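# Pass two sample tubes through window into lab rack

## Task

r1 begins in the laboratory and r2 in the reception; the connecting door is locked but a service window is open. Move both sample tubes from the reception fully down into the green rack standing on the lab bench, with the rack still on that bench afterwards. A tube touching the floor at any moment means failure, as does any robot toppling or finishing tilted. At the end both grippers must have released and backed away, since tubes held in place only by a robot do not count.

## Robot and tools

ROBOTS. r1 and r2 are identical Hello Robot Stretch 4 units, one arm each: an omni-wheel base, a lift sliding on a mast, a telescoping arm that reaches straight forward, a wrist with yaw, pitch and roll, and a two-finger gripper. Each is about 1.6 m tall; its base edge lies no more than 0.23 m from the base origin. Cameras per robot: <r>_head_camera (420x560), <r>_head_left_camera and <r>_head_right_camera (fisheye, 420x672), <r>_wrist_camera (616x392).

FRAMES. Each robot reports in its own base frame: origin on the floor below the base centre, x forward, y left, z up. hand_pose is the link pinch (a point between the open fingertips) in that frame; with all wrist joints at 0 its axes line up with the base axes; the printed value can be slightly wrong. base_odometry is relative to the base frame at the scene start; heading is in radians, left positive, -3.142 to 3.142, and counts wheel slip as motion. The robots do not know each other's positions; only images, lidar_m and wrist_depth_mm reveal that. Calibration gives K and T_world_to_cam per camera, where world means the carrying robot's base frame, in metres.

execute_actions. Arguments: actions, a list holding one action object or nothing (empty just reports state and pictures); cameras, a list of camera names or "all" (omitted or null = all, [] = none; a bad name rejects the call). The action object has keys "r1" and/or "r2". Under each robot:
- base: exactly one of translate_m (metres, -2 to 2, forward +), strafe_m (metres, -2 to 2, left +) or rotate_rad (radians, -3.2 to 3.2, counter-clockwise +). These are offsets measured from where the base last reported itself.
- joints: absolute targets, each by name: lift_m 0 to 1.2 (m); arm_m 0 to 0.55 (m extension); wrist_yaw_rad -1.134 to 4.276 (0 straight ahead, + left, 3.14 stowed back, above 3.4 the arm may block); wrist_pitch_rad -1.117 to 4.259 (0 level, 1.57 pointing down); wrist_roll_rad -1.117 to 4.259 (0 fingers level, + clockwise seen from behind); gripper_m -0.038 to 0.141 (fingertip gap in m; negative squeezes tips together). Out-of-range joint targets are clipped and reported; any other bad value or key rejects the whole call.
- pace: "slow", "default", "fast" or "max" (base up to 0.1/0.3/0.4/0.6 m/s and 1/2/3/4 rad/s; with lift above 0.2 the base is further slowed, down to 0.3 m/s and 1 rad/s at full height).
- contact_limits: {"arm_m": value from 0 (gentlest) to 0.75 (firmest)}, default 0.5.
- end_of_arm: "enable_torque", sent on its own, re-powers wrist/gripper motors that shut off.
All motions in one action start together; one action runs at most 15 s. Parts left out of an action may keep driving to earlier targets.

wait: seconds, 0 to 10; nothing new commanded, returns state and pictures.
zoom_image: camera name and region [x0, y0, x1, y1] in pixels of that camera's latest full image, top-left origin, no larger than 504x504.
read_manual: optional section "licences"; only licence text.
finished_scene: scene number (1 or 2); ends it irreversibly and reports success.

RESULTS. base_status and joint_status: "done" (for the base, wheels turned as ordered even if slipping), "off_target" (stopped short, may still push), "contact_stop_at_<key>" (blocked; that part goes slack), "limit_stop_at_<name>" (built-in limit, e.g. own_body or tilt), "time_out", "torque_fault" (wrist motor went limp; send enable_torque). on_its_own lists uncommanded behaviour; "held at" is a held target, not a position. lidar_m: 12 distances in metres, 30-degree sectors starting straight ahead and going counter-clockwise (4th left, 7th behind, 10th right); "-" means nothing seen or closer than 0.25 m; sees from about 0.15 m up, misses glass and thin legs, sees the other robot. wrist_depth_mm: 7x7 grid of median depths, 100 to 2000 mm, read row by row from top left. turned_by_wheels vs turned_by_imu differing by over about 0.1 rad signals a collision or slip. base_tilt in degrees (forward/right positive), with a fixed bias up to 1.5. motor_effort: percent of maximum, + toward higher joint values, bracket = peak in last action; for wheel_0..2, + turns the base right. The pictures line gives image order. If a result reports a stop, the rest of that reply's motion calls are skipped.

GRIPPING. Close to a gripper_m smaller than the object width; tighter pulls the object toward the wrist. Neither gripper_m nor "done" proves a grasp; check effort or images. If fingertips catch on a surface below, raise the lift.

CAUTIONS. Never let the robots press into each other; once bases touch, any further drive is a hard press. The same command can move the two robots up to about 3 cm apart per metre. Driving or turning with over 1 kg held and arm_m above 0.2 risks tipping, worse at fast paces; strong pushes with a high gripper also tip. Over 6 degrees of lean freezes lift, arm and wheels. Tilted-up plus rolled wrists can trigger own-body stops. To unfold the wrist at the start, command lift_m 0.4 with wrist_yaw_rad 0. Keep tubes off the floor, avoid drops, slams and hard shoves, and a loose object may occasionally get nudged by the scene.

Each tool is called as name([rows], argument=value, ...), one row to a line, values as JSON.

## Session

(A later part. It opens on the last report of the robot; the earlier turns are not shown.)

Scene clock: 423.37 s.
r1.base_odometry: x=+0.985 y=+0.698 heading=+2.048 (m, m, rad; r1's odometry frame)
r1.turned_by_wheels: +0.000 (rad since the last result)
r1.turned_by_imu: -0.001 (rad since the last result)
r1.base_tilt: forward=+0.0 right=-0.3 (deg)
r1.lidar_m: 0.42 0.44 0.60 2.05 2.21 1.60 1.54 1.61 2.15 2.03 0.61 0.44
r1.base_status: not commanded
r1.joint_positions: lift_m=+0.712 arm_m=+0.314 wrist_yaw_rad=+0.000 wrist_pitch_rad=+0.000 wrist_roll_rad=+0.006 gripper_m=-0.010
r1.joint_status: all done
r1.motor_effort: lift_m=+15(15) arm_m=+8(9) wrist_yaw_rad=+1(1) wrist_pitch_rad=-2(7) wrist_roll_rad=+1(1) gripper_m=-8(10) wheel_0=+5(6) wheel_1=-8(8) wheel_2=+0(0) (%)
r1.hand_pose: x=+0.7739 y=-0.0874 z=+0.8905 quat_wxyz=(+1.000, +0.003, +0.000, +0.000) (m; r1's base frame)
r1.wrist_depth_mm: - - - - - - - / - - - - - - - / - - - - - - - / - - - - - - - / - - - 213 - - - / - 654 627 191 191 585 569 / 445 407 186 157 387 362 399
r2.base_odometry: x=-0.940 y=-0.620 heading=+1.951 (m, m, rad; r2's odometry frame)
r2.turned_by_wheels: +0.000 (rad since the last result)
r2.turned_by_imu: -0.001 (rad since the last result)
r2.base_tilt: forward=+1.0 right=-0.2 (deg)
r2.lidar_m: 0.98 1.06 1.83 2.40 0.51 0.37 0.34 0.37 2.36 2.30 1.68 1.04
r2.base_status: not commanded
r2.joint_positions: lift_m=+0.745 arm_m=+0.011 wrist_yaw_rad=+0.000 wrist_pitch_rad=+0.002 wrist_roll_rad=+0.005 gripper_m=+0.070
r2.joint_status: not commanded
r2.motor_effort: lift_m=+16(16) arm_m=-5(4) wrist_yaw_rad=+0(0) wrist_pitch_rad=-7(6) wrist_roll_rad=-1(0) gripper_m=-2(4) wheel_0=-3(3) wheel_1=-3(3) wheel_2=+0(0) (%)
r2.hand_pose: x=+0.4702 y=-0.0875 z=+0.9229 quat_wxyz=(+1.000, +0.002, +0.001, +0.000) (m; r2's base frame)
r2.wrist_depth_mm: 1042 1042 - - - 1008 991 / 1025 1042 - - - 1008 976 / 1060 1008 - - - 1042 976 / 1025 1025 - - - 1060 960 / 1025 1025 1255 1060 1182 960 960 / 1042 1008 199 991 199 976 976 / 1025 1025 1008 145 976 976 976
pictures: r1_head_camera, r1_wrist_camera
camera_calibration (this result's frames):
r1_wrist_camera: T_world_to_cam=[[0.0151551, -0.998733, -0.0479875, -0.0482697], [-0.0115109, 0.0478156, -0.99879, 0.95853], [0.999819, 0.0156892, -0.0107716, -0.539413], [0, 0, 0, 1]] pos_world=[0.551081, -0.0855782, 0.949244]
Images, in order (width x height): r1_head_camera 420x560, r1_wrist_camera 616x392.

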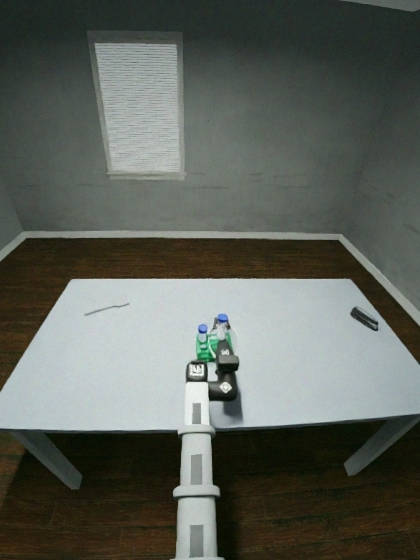

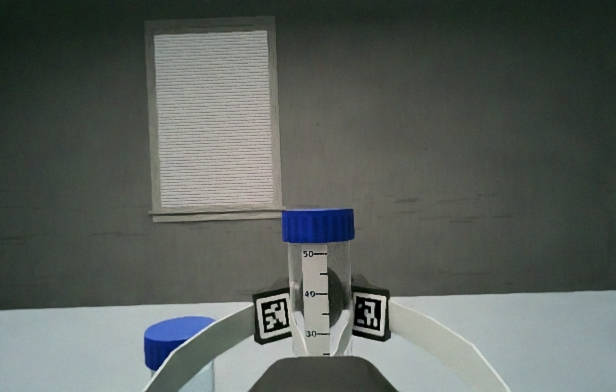

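execute_actions([
  {"r1":{"joints":{"lift_m":0.735},"pace":"slow"}},
], cameras=[])

execute_actions([
  {"r1":{"base":{"strafe_m":-0.011},"joints":{"arm_m":0.32},"pace":"slow"}},
], cameras=[])

execute_actions([
  {"r1":{"joints":{"lift_m":0.705},"pace":"slow"}},
], cameras=["r1_head_camera","r1_wrist_camera"])

zoom_image(camera="r1_head_camera", region=[190,300,250,350])

Scene clock: 432.00 s.
r1.base_odometry: x=+0.985 y=+0.698 heading=+2.048 (m, m, rad; r1's odometry frame)
r1.turned_by_wheels: +0.000 (rad since the last result)
r1.turned_by_imu: -0.001 (rad since the last result)
r1.base_tilt: forward=-0.2 right=-0.5 (deg)
r1.lidar_m: 0.42 0.43 0.61 2.04 2.22 1.62 1.53 1.62 2.14 2.04 0.61 0.44
r1.base_status: not commanded
r1.joint_positions: lift_m=+0.735 arm_m=+0.314 wrist_yaw_rad=+0.000 wrist_pitch_rad=+0.002 wrist_roll_rad=+0.006 gripper_m=-0.010
r1.joint_status: all done
r1.motor_effort: lift_m=+22(23) arm_m=+8(9) wrist_yaw_rad=+1(1) wrist_pitch_rad=-8(8) wrist_roll_rad=+2(1) gripper_m=-8(7) wheel_0=+5(5) wheel_1=-8(8) wheel_2=+0(0) (%)
r1.hand_pose: x=+0.7739 y=-0.0874 z=+0.9123 quat_wxyz=(+1.000, +0.003, +0.001, +0.000) (m; r1's base frame)
r1.wrist_depth_mm: - - - - - - - / - - - - - - - / - - - - - - - / - - - - - - - / - - - 186 - - - / - - - 191 191 640 627 / 492 484 185 158 427 399 439
r2.base_odometry: x=-0.940 y=-0.620 heading=+1.951 (m, m, rad; r2's odometry frame)
r2.turned_by_wheels: +0.000 (rad since the last result)
r2.turned_by_imu: -0.001 (rad since the last result)
r2.base_tilt: forward=+0.6 right=+0.0 (deg)
r2.lidar_m: 1.00 1.05 1.81 2.36 0.51 0.34 0.36 0.37 2.38 2.29 1.69 1.05
r2.base_status: not commanded
r2.joint_positions: lift_m=+0.745 arm_m=+0.011 wrist_yaw_rad=+0.000 wrist_pitch_rad=+0.002 wrist_roll_rad=+0.005 gripper_m=+0.070
r2.joint_status: not commanded
r2.motor_effort: lift_m=+16(15) arm_m=-4(5) wrist_yaw_rad=+1(0) wrist_pitch_rad=-5(5) wrist_roll_rad=+0(1) gripper_m=-1(2) wheel_0=-3(3) wheel_1=-3(3) wheel_2=+0(0) (%)
r2.hand_pose: x=+0.4702 y=-0.0875 z=+0.9229 quat_wxyz=(+1.000, +0.002, +0.001, +0.000) (m; r2's base frame)
r2.wrist_depth_mm: 1042 1042 - - - 991 976 / 1060 1025 - - - 1008 991 / 1042 1025 - - - 1025 976 / 1042 1025 - - - 1060 976 / 1042 1042 1255 1078 1160 960 976 / 1042 1025 200 1008 200 976 946 / 1025 1025 991 145 991 976 976
pictures: none
No camera images: the call's "cameras" was empty. Leave "cameras" out to get every camera's image.

Scene clock: 432.90 s.
r1.base_odometry: x=+0.995 y=+0.703 heading=+2.047 (m, m, rad; r1's odometry frame)
r1.turned_by_wheels: +0.000 (rad since the last result)
r1.turned_by_imu: +0.000 (rad since the last result)
r1.base_tilt: forward=+0.0 right=-0.5 (deg)
r1.lidar_m: 0.41 0.44 0.58 2.05 2.25 1.61 1.54 1.60 2.12 2.00 0.63 0.43
r1.base_status: done
r1.joint_positions: lift_m=+0.735 arm_m=+0.318 wrist_yaw_rad=+0.000 wrist_pitch_rad=+0.002 wrist_roll_rad=+0.006 gripper_m=-0.010
r1.joint_status: all done
r1.motor_effort: lift_m=+22(22) arm_m=+8(7) wrist_yaw_rad=+1(1) wrist_pitch_rad=-8(7) wrist_roll_rad=+0(1) gripper_m=-8(8) wheel_0=+4(9) wheel_1=-7(14) wheel_2=+0(0) (%)
r1.hand_pose: x=+0.7779 y=-0.0874 z=+0.9123 quat_wxyz=(+1.000, +0.003, +0.001, +0.000) (m; r1's base frame)
r1.wrist_depth_mm: - - - - - - - / - - - - - - - / - - - - - - - / - - - - - - - / - - - 186 - - - / - - - 192 191 647 634 / 492 480 415 158 430 397 439
r2.base_odometry: x=-0.940 y=-0.620 heading=+1.951 (m, m, rad; r2's odometry frame)
r2.turned_by_wheels: +0.000 (rad since the last result)
r2.turned_by_imu: +0.000 (rad since the last result)
r2.base_tilt: forward=+0.8 right=-0.1 (deg)
r2.lidar_m: 1.00 1.06 1.85 2.38 0.51 0.38 0.36 0.37 2.38 2.29 1.67 1.05
r2.base_status: not commanded
r2.joint_positions: lift_m=+0.745 arm_m=+0.011 wrist_yaw_rad=+0.000 wrist_pitch_rad=+0.002 wrist_roll_rad=+0.005 gripper_m=+0.070
r2.joint_status: not commanded
r2.motor_effort: lift_m=+16(16) arm_m=-4(5) wrist_yaw_rad=+0(1) wrist_pitch_rad=-6(8) wrist_roll_rad=+1(2) gripper_m=-3(0) wheel_0=-3(3) wheel_1=-3(2) wheel_2=+0(0) (%)
r2.hand_pose: x=+0.4702 y=-0.0875 z=+0.9229 quat_wxyz=(+1.000, +0.002, +0.001, +0.000) (m; r2's base frame)
r2.wrist_depth_mm: 1042 1025 - - - 991 976 / 1042 1025 - - - 1008 976 / 1025 1025 - - - 1025 960 / 1025 1025 - - - 1042 976 / 1025 1042 1308 1078 1182 960 960 / 1008 1025 199 976 200 960 960 / 1025 1025 1008 145 976 976 960
pictures: none
No camera images: the call's "cameras" was empty. Leave "cameras" out to get every camera's image.

Scene clock: 433.97 s.
r1.base_odometry: x=+0.995 y=+0.703 heading=+2.047 (m, m, rad; r1's odometry frame)
r1.turned_by_wheels: +0.000 (rad since the last result)
r1.turned_by_imu: +0.000 (rad since the last result)
r1.base_tilt: forward=+0.1 right=-0.4 (deg)
r1.lidar_m: 0.41 0.44 0.59 2.06 2.22 1.60 1.53 1.60 2.12 2.02 0.63 0.44
r1.base_status: not commanded
r1.joint_positions: lift_m=+0.705 arm_m=+0.318 wrist_yaw_rad=+0.000 wrist_pitch_rad=+0.002 wrist_roll_rad=+0.006 gripper_m=-0.010
r1.joint_status: all done
r1.motor_effort: lift_m=+16(23) arm_m=+8(8) wrist_yaw_rad=+1(2) wrist_pitch_rad=-8(7) wrist_roll_rad=+2(1) gripper_m=-8(8) wheel_0=+4(4) wheel_1=-7(7) wheel_2=+0(0) (%)
r1.hand_pose: x=+0.7779 y=-0.0874 z=+0.8828 quat_wxyz=(+1.000, +0.003, +0.001, +0.000) (m; r1's base frame)
r1.wrist_depth_mm: - - - - - - - / - - - - - - - / - - - - - - - / - - - - - - - / - - - 214 - - - / 634 615 549 191 191 554 544 / 421 175 355 157 368 342 379
r2.base_odometry: x=-0.940 y=-0.620 heading=+1.951 (m, m, rad; r2's odometry frame)
r2.turned_by_wheels: +0.000 (rad since the last result)
r2.turned_by_imu: +0.000 (rad since the last result)
r2.base_tilt: forward=+0.8 right=+0.0 (deg)
r2.lidar_m: 0.98 1.05 1.82 2.39 0.50 0.35 0.35 0.36 2.38 2.28 1.68 1.02
r2.base_status: not commanded
r2.joint_positions: lift_m=+0.745 arm_m=+0.011 wrist_yaw_rad=+0.000 wrist_pitch_rad=+0.002 wrist_roll_rad=+0.005 gripper_m=+0.070
r2.joint_status: not commanded
r2.motor_effort: lift_m=+15(16) arm_m=-5(5) wrist_yaw_rad=+0(1) wrist_pitch_rad=-5(7) wrist_roll_rad=-1(2) gripper_m=-1(4) wheel_0=-3(3) wheel_1=-2(2) wheel_2=+0(0) (%)
r2.hand_pose: x=+0.4702 y=-0.0875 z=+0.9229 quat_wxyz=(+1.000, +0.002, +0.001, +0.000) (m; r2's base frame)
r2.wrist_depth_mm: 1042 1042 - - - 991 976 / 1042 1042 - - - 1008 976 / 1025 1025 - - - 1042 976 / 1042 1060 - - - 1060 960 / 1042 1042 1281 1042 1160 960 960 / 1042 1025 199 991 199 976 960 / 1042 1025 1008 145 991 976 960
pictures: r1_head_camera, r1_wrist_camera
camera_calibration (this result's frames):
r1_wrist_camera: T_world_to_cam=[[0.0150598, -0.998733, -0.0480174, -0.0485966], [-0.0135081, 0.0478152, -0.998765, 0.952468], [0.999795, 0.0156899, -0.0127709, -0.541713], [0, 0, 0, 1]] pos_world=[0.5552, -0.0855781, 0.94204]
Images, in order (width x height): r1_head_camera 420x560, r1_wrist_camera 616x392.

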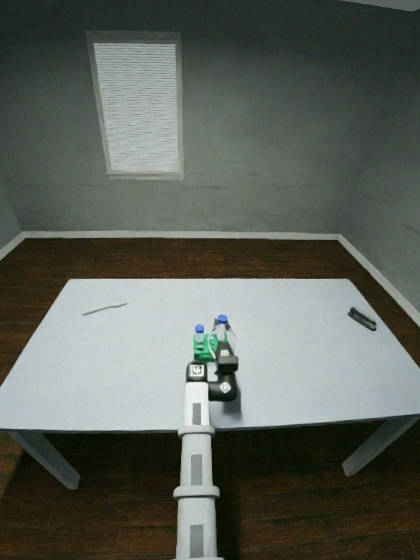

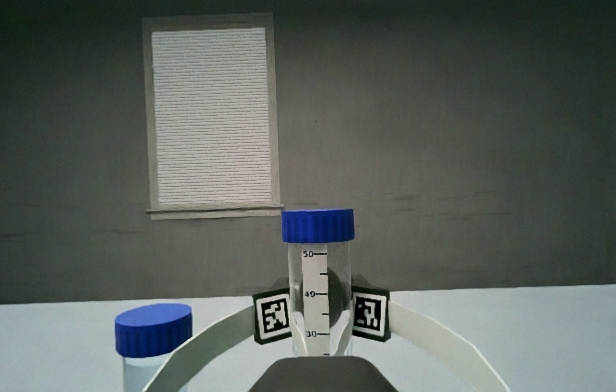

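Region (190, 300, 250, 350) of r1_head_camera's 420x560 image, scaled by 8.400, with more detail than that image has.

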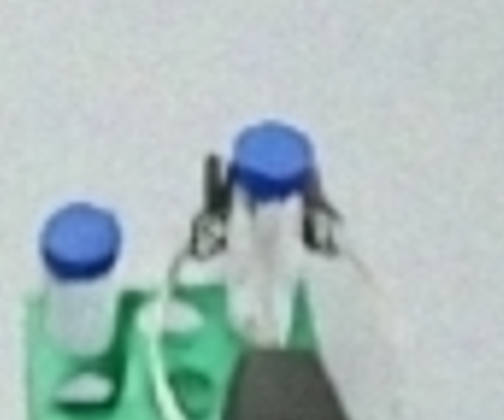

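execute_actions([
  {"r1":{"joints":{"lift_m":0.67},"pace":"slow"}},
], cameras=["r1_wrist_camera"])

Scene clock: 438.43 s.
r1.base_odometry: x=+0.995 y=+0.703 heading=+2.047 (m, m, rad; r1's odometry frame)
r1.turned_by_wheels: +0.000 (rad since the last result)
r1.turned_by_imu: -0.001 (rad since the last result)
r1.base_tilt: forward=+0.0 right=-0.4 (deg)
r1.lidar_m: 0.42 0.44 0.61 2.08 2.26 1.62 1.54 1.59 2.12 2.00 0.62 0.45
r1.base_status: not commanded
r1.joint_positions: lift_m=+0.670 arm_m=+0.318 wrist_yaw_rad=+0.000 wrist_pitch_rad=+0.002 wrist_roll_rad=+0.006 gripper_m=-0.010
r1.joint_status: all done
r1.motor_effort: lift_m=+16(18) arm_m=+8(9) wrist_yaw_rad=+1(2) wrist_pitch_rad=-8(7) wrist_roll_rad=-1(2) gripper_m=-8(8) wheel_0=+4(4) wheel_1=-7(7) wheel_2=+0(0) (%)
r1.hand_pose: x=+0.7779 y=-0.0874 z=+0.8478 quat_wxyz=(+1.000, +0.003, +0.001, +0.000) (m; r1's base frame)
r1.wrist_depth_mm: - - - - - - - / - - - - - - - / - - - - - - - / - - - - - - - / - 181 - 214 - - - / 508 176 477 191 191 442 436 / 338 172 168 158 294 273 304
r2.base_odometry: x=-0.940 y=-0.620 heading=+1.951 (m, m, rad; r2's odometry frame)
r2.turned_by_wheels: +0.000 (rad since the last result)
r2.turned_by_imu: -0.001 (rad since the last result)
r2.base_tilt: forward=+0.9 right=+0.0 (deg)
r2.lidar_m: 0.99 1.07 1.81 2.40 0.51 0.37 0.35 0.38 2.38 2.30 1.67 1.06
r2.base_status: not commanded
r2.joint_positions: lift_m=+0.745 arm_m=+0.011 wrist_yaw_rad=+0.000 wrist_pitch_rad=+0.002 wrist_roll_rad=+0.005 gripper_m=+0.070
r2.joint_status: not commanded
r2.motor_effort: lift_m=+16(16) arm_m=-5(5) wrist_yaw_rad=+0(0) wrist_pitch_rad=-6(6) wrist_roll_rad=-1(0) gripper_m=-2(1) wheel_0=-3(3) wheel_1=-3(2) wheel_2=+0(0) (%)
r2.hand_pose: x=+0.4702 y=-0.0875 z=+0.9229 quat_wxyz=(+1.000, +0.002, +0.001, +0.000) (m; r2's base frame)
r2.wrist_depth_mm: 1042 1008 - - - 991 991 / 1008 1025 - - - 991 991 / 1042 1025 - - - 1042 960 / 1025 1025 - - - 1060 991 / 1042 1042 1255 1060 1182 960 960 / 1025 1025 200 991 199 976 976 / 1025 1008 1025 145 976 976 960
pictures: r1_wrist_camera
camera_calibration (this result's frames):
r1_wrist_camera: T_world_to_cam=[[0.015059, -0.998733, -0.0480176, -0.0502771], [-0.013523, 0.0478152, -0.998765, 0.917509], [0.999795, 0.0156897, -0.0127858, -0.54215], [0, 0, 0, 1]] pos_world=[0.555203, -0.0855781, 0.907029]
Images, in order (width x height): r1_wrist_camera 616x392.

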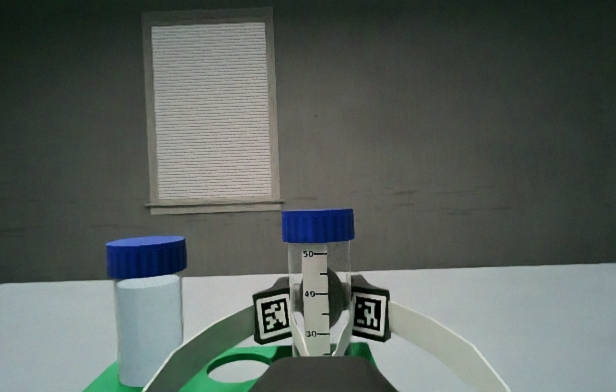

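Release; it drops the last centimetre.

execute_actions([
  {"r1":{"joints":{"gripper_m":0.05},"pace":"slow"}},
], cameras=[])

execute_actions([
  {"r1":{"joints":{"arm_m":0.1}}},
], cameras=["r1_wrist_camera","r1_head_camera"])

Scene clock: 443.07 s.
r1.base_odometry: x=+0.995 y=+0.703 heading=+2.047 (m, m, rad; r1's odometry frame)
r1.turned_by_wheels: +0.000 (rad since the last result)
r1.turned_by_imu: -0.001 (rad since the last result)
r1.base_tilt: forward=+0.0 right=-0.4 (deg)
r1.lidar_m: 0.43 0.43 0.60 2.06 2.21 1.61 1.54 1.62 2.12 2.01 0.61 0.45
r1.base_status: not commanded
r1.joint_positions: lift_m=+0.670 arm_m=+0.318 wrist_yaw_rad=+0.000 wrist_pitch_rad=+0.002 wrist_roll_rad=+0.006 gripper_m=+0.050
r1.joint_status: all done
r1.motor_effort: lift_m=+16(16) arm_m=+8(9) wrist_yaw_rad=+1(1) wrist_pitch_rad=-8(8) wrist_roll_rad=+0(1) gripper_m=-2(10) wheel_0=+4(4) wheel_1=-7(7) wheel_2=+0(0) (%)
r1.hand_pose: x=+0.7779 y=-0.0874 z=+0.8478 quat_wxyz=(+1.000, +0.003, +0.001, +0.000) (m; r1's base frame)
r1.wrist_depth_mm: - - - - - - - / - - - - - - - / - - - - - - - / - - - - - - - / - 180 - 220 - - - / 508 176 204 392 195 442 436 / 338 172 190 144 304 276 304
r2.base_odometry: x=-0.940 y=-0.620 heading=+1.951 (m, m, rad; r2's odometry frame)
r2.turned_by_wheels: +0.000 (rad since the last result)
r2.turned_by_imu: -0.001 (rad since the last result)
r2.base_tilt: forward=+0.8 right=-0.1 (deg)
r2.lidar_m: 0.99 1.05 1.79 2.39 0.51 0.36 0.35 0.39 2.34 2.30 1.67 1.05
r2.base_status: not commanded
r2.joint_positions: lift_m=+0.745 arm_m=+0.011 wrist_yaw_rad=+0.000 wrist_pitch_rad=+0.002 wrist_roll_rad=+0.005 gripper_m=+0.070
r2.joint_status: not commanded
r2.motor_effort: lift_m=+16(16) arm_m=-4(5) wrist_yaw_rad=+0(1) wrist_pitch_rad=-6(5) wrist_roll_rad=+1(1) gripper_m=-2(2) wheel_0=-3(3) wheel_1=-3(3) wheel_2=+0(0) (%)
r2.hand_pose: x=+0.4702 y=-0.0875 z=+0.9229 quat_wxyz=(+1.000, +0.002, +0.001, +0.000) (m; r2's base frame)
r2.wrist_depth_mm: 1042 1042 - - - 991 976 / 1042 1025 - - - 1008 976 / 1025 1025 - - - 1008 976 / 1042 1042 - - - 1042 976 / 1042 1025 1255 1078 1160 960 976 / 1042 1060 199 991 200 960 960 / 1025 1042 1008 145 1008 976 976
pictures: none
No camera images: the call's "cameras" was empty. Leave "cameras" out to get every camera's image.

Scene clock: 444.83 s.
r1.base_odometry: x=+0.995 y=+0.703 heading=+2.047 (m, m, rad; r1's odometry frame)
r1.turned_by_wheels: +0.000 (rad since the last result)
r1.turned_by_imu: +0.000 (rad since the last result)
r1.base_tilt: forward=+0.0 right=-0.5 (deg)
r1.lidar_m: 0.41 0.45 0.60 2.07 2.23 1.61 1.54 1.61 2.12 2.00 0.60 0.47
r1.base_status: not commanded
r1.joint_positions: lift_m=+0.670 arm_m=+0.102 wrist_yaw_rad=+0.000 wrist_pitch_rad=+0.002 wrist_roll_rad=+0.006 gripper_m=+0.050
r1.joint_status: all done
r1.motor_effort: lift_m=+16(16) arm_m=-9(6) wrist_yaw_rad=+1(0) wrist_pitch_rad=-9(8) wrist_roll_rad=+0(2) gripper_m=-2(4) wheel_0=+4(4) wheel_1=-7(7) wheel_2=+0(0) (%)
r1.hand_pose: x=+0.5609 y=-0.0874 z=+0.8477 quat_wxyz=(+1.000, +0.003, +0.001, +0.000) (m; r1's base frame)
r1.wrist_depth_mm: - - - - - - - / - - - - - - - / - - - - - - - / - - - - - - - / - - 788 854 831 788 778 / 517 496 204 342 195 445 439 / 340 334 307 144 315 278 306
r2.base_odometry: x=-0.940 y=-0.620 heading=+1.951 (m, m, rad; r2's odometry frame)
r2.turned_by_wheels: +0.000 (rad since the last result)
r2.turned_by_imu: +0.000 (rad since the last result)
r2.base_tilt: forward=+0.8 right=+0.0 (deg)
r2.lidar_m: 1.00 1.06 1.86 2.40 0.51 0.36 0.36 0.37 2.37 2.30 1.66 1.04
r2.base_status: not commanded
r2.joint_positions: lift_m=+0.745 arm_m=+0.011 wrist_yaw_rad=+0.000 wrist_pitch_rad=+0.002 wrist_roll_rad=+0.005 gripper_m=+0.070
r2.joint_status: not commanded
r2.motor_effort: lift_m=+15(16) arm_m=-5(4) wrist_yaw_rad=+0(1) wrist_pitch_rad=-6(5) wrist_roll_rad=-3(0) gripper_m=-3(3) wheel_0=-3(3) wheel_1=-3(2) wheel_2=+0(0) (%)
r2.hand_pose: x=+0.4702 y=-0.0875 z=+0.9229 quat_wxyz=(+1.000, +0.002, +0.001, +0.000) (m; r2's base frame)
r2.wrist_depth_mm: 1042 1042 - - - 976 991 / 1060 1025 - - - 1042 976 / 1042 1042 - - - 1025 976 / 1042 1008 - - - 1042 991 / 1042 1025 1255 1078 1205 960 960 / 1042 1008 199 1008 199 976 991 / 1042 1008 1008 145 991 960 976
pictures: r1_head_camera, r1_wrist_camera
camera_calibration (this result's frames):
r1_wrist_camera: T_world_to_cam=[[0.015013, -0.998734, -0.0480204, -0.0469951], [-0.01371, 0.0478157, -0.998762, 0.914624], [0.999793, 0.0156527, -0.0129747, -0.325081], [0, 0, 0, 1]] pos_world=[0.338259, -0.0855806, 0.907017]
Images, in order (width x height): r1_head_camera 420x560, r1_wrist_camera 616x392.

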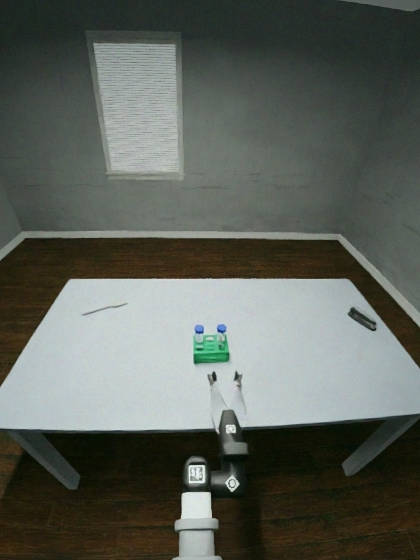

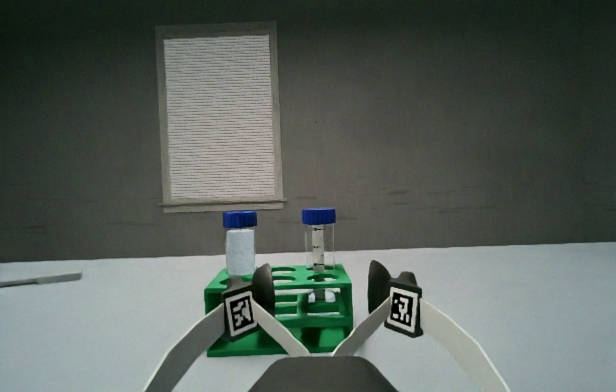

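Both seated at equal height.

execute_actions([
  {"r1":{"base":{"translate_m":-0.15},"joints":{"arm_m":0.01}}},
], cameras=[])

finished_scene(scene=2)

Scene clock: 449.47 s.
r1.base_odometry: x=+1.064 y=+0.569 heading=+2.047 (m, m, rad; r1's odometry frame)
r1.turned_by_wheels: -0.001 (rad since the last result)
r1.turned_by_imu: -0.001 (rad since the last result)
r1.base_tilt: forward=-0.1 right=-0.5 (deg)
r1.lidar_m: 0.56 0.59 0.80 2.08 2.00 1.45 1.37 1.46 1.99 2.02 0.83 0.59
r1.base_status: done
r1.joint_positions: lift_m=+0.670 arm_m=+0.012 wrist_yaw_rad=+0.000 wrist_pitch_rad=+0.002 wrist_roll_rad=+0.006 gripper_m=+0.050
r1.joint_status: all done
r1.motor_effort: lift_m=+16(16) arm_m=-9(7) wrist_yaw_rad=+1(0) wrist_pitch_rad=-7(8) wrist_roll_rad=+0(2) gripper_m=-3(1) wheel_0=-3(7) wheel_1=-8(9) wheel_2=+2(11) (%)
r1.hand_pose: x=+0.4709 y=-0.0874 z=+0.8477 quat_wxyz=(+1.000, +0.003, +0.001, +0.000) (m; r1's base frame)
r1.wrist_depth_mm: - - - - - - - / - - - - - - - / - - - - - - - / - - - - - - - / 1042 960 931 634 842 809 778 / 517 500 204 466 195 449 442 / 353 357 349 144 349 347 351
r2.base_odometry: x=-0.940 y=-0.620 heading=+1.951 (m, m, rad; r2's odometry frame)
r2.turned_by_wheels: +0.000 (rad since the last result)
r2.turned_by_imu: -0.001 (rad since the last result)
r2.base_tilt: forward=+0.9 right=-0.3 (deg)
r2.lidar_m: 1.00 1.08 1.84 2.39 0.52 0.36 0.34 0.37 2.37 2.30 1.70 1.04
r2.base_status: not commanded
r2.joint_positions: lift_m=+0.745 arm_m=+0.011 wrist_yaw_rad=+0.000 wrist_pitch_rad=+0.002 wrist_roll_rad=+0.005 gripper_m=+0.070
r2.joint_status: not commanded
r2.motor_effort: lift_m=+16(16) arm_m=-5(5) wrist_yaw_rad=+1(0) wrist_pitch_rad=-5(5) wrist_roll_rad=+1(2) gripper_m=-2(3) wheel_0=-3(3) wheel_1=-2(3) wheel_2=+0(0) (%)
r2.hand_pose: x=+0.4702 y=-0.0875 z=+0.9229 quat_wxyz=(+1.000, +0.002, +0.001, +0.000) (m; r2's base frame)
r2.wrist_depth_mm: 1060 1025 - - - 991 976 / 1060 1025 - - - 1025 976 / 1025 1008 - - - 1025 976 / 1042 1025 - - - 1060 976 / 1060 1025 1255 1060 1138 976 960 / 1025 1008 200 991 199 976 976 / 1025 1025 1008 145 1008 991 976
pictures: none
No camera images: the call's "cameras" was empty. Leave "cameras" out to get every camera's image.

The scene is finished: the task was done.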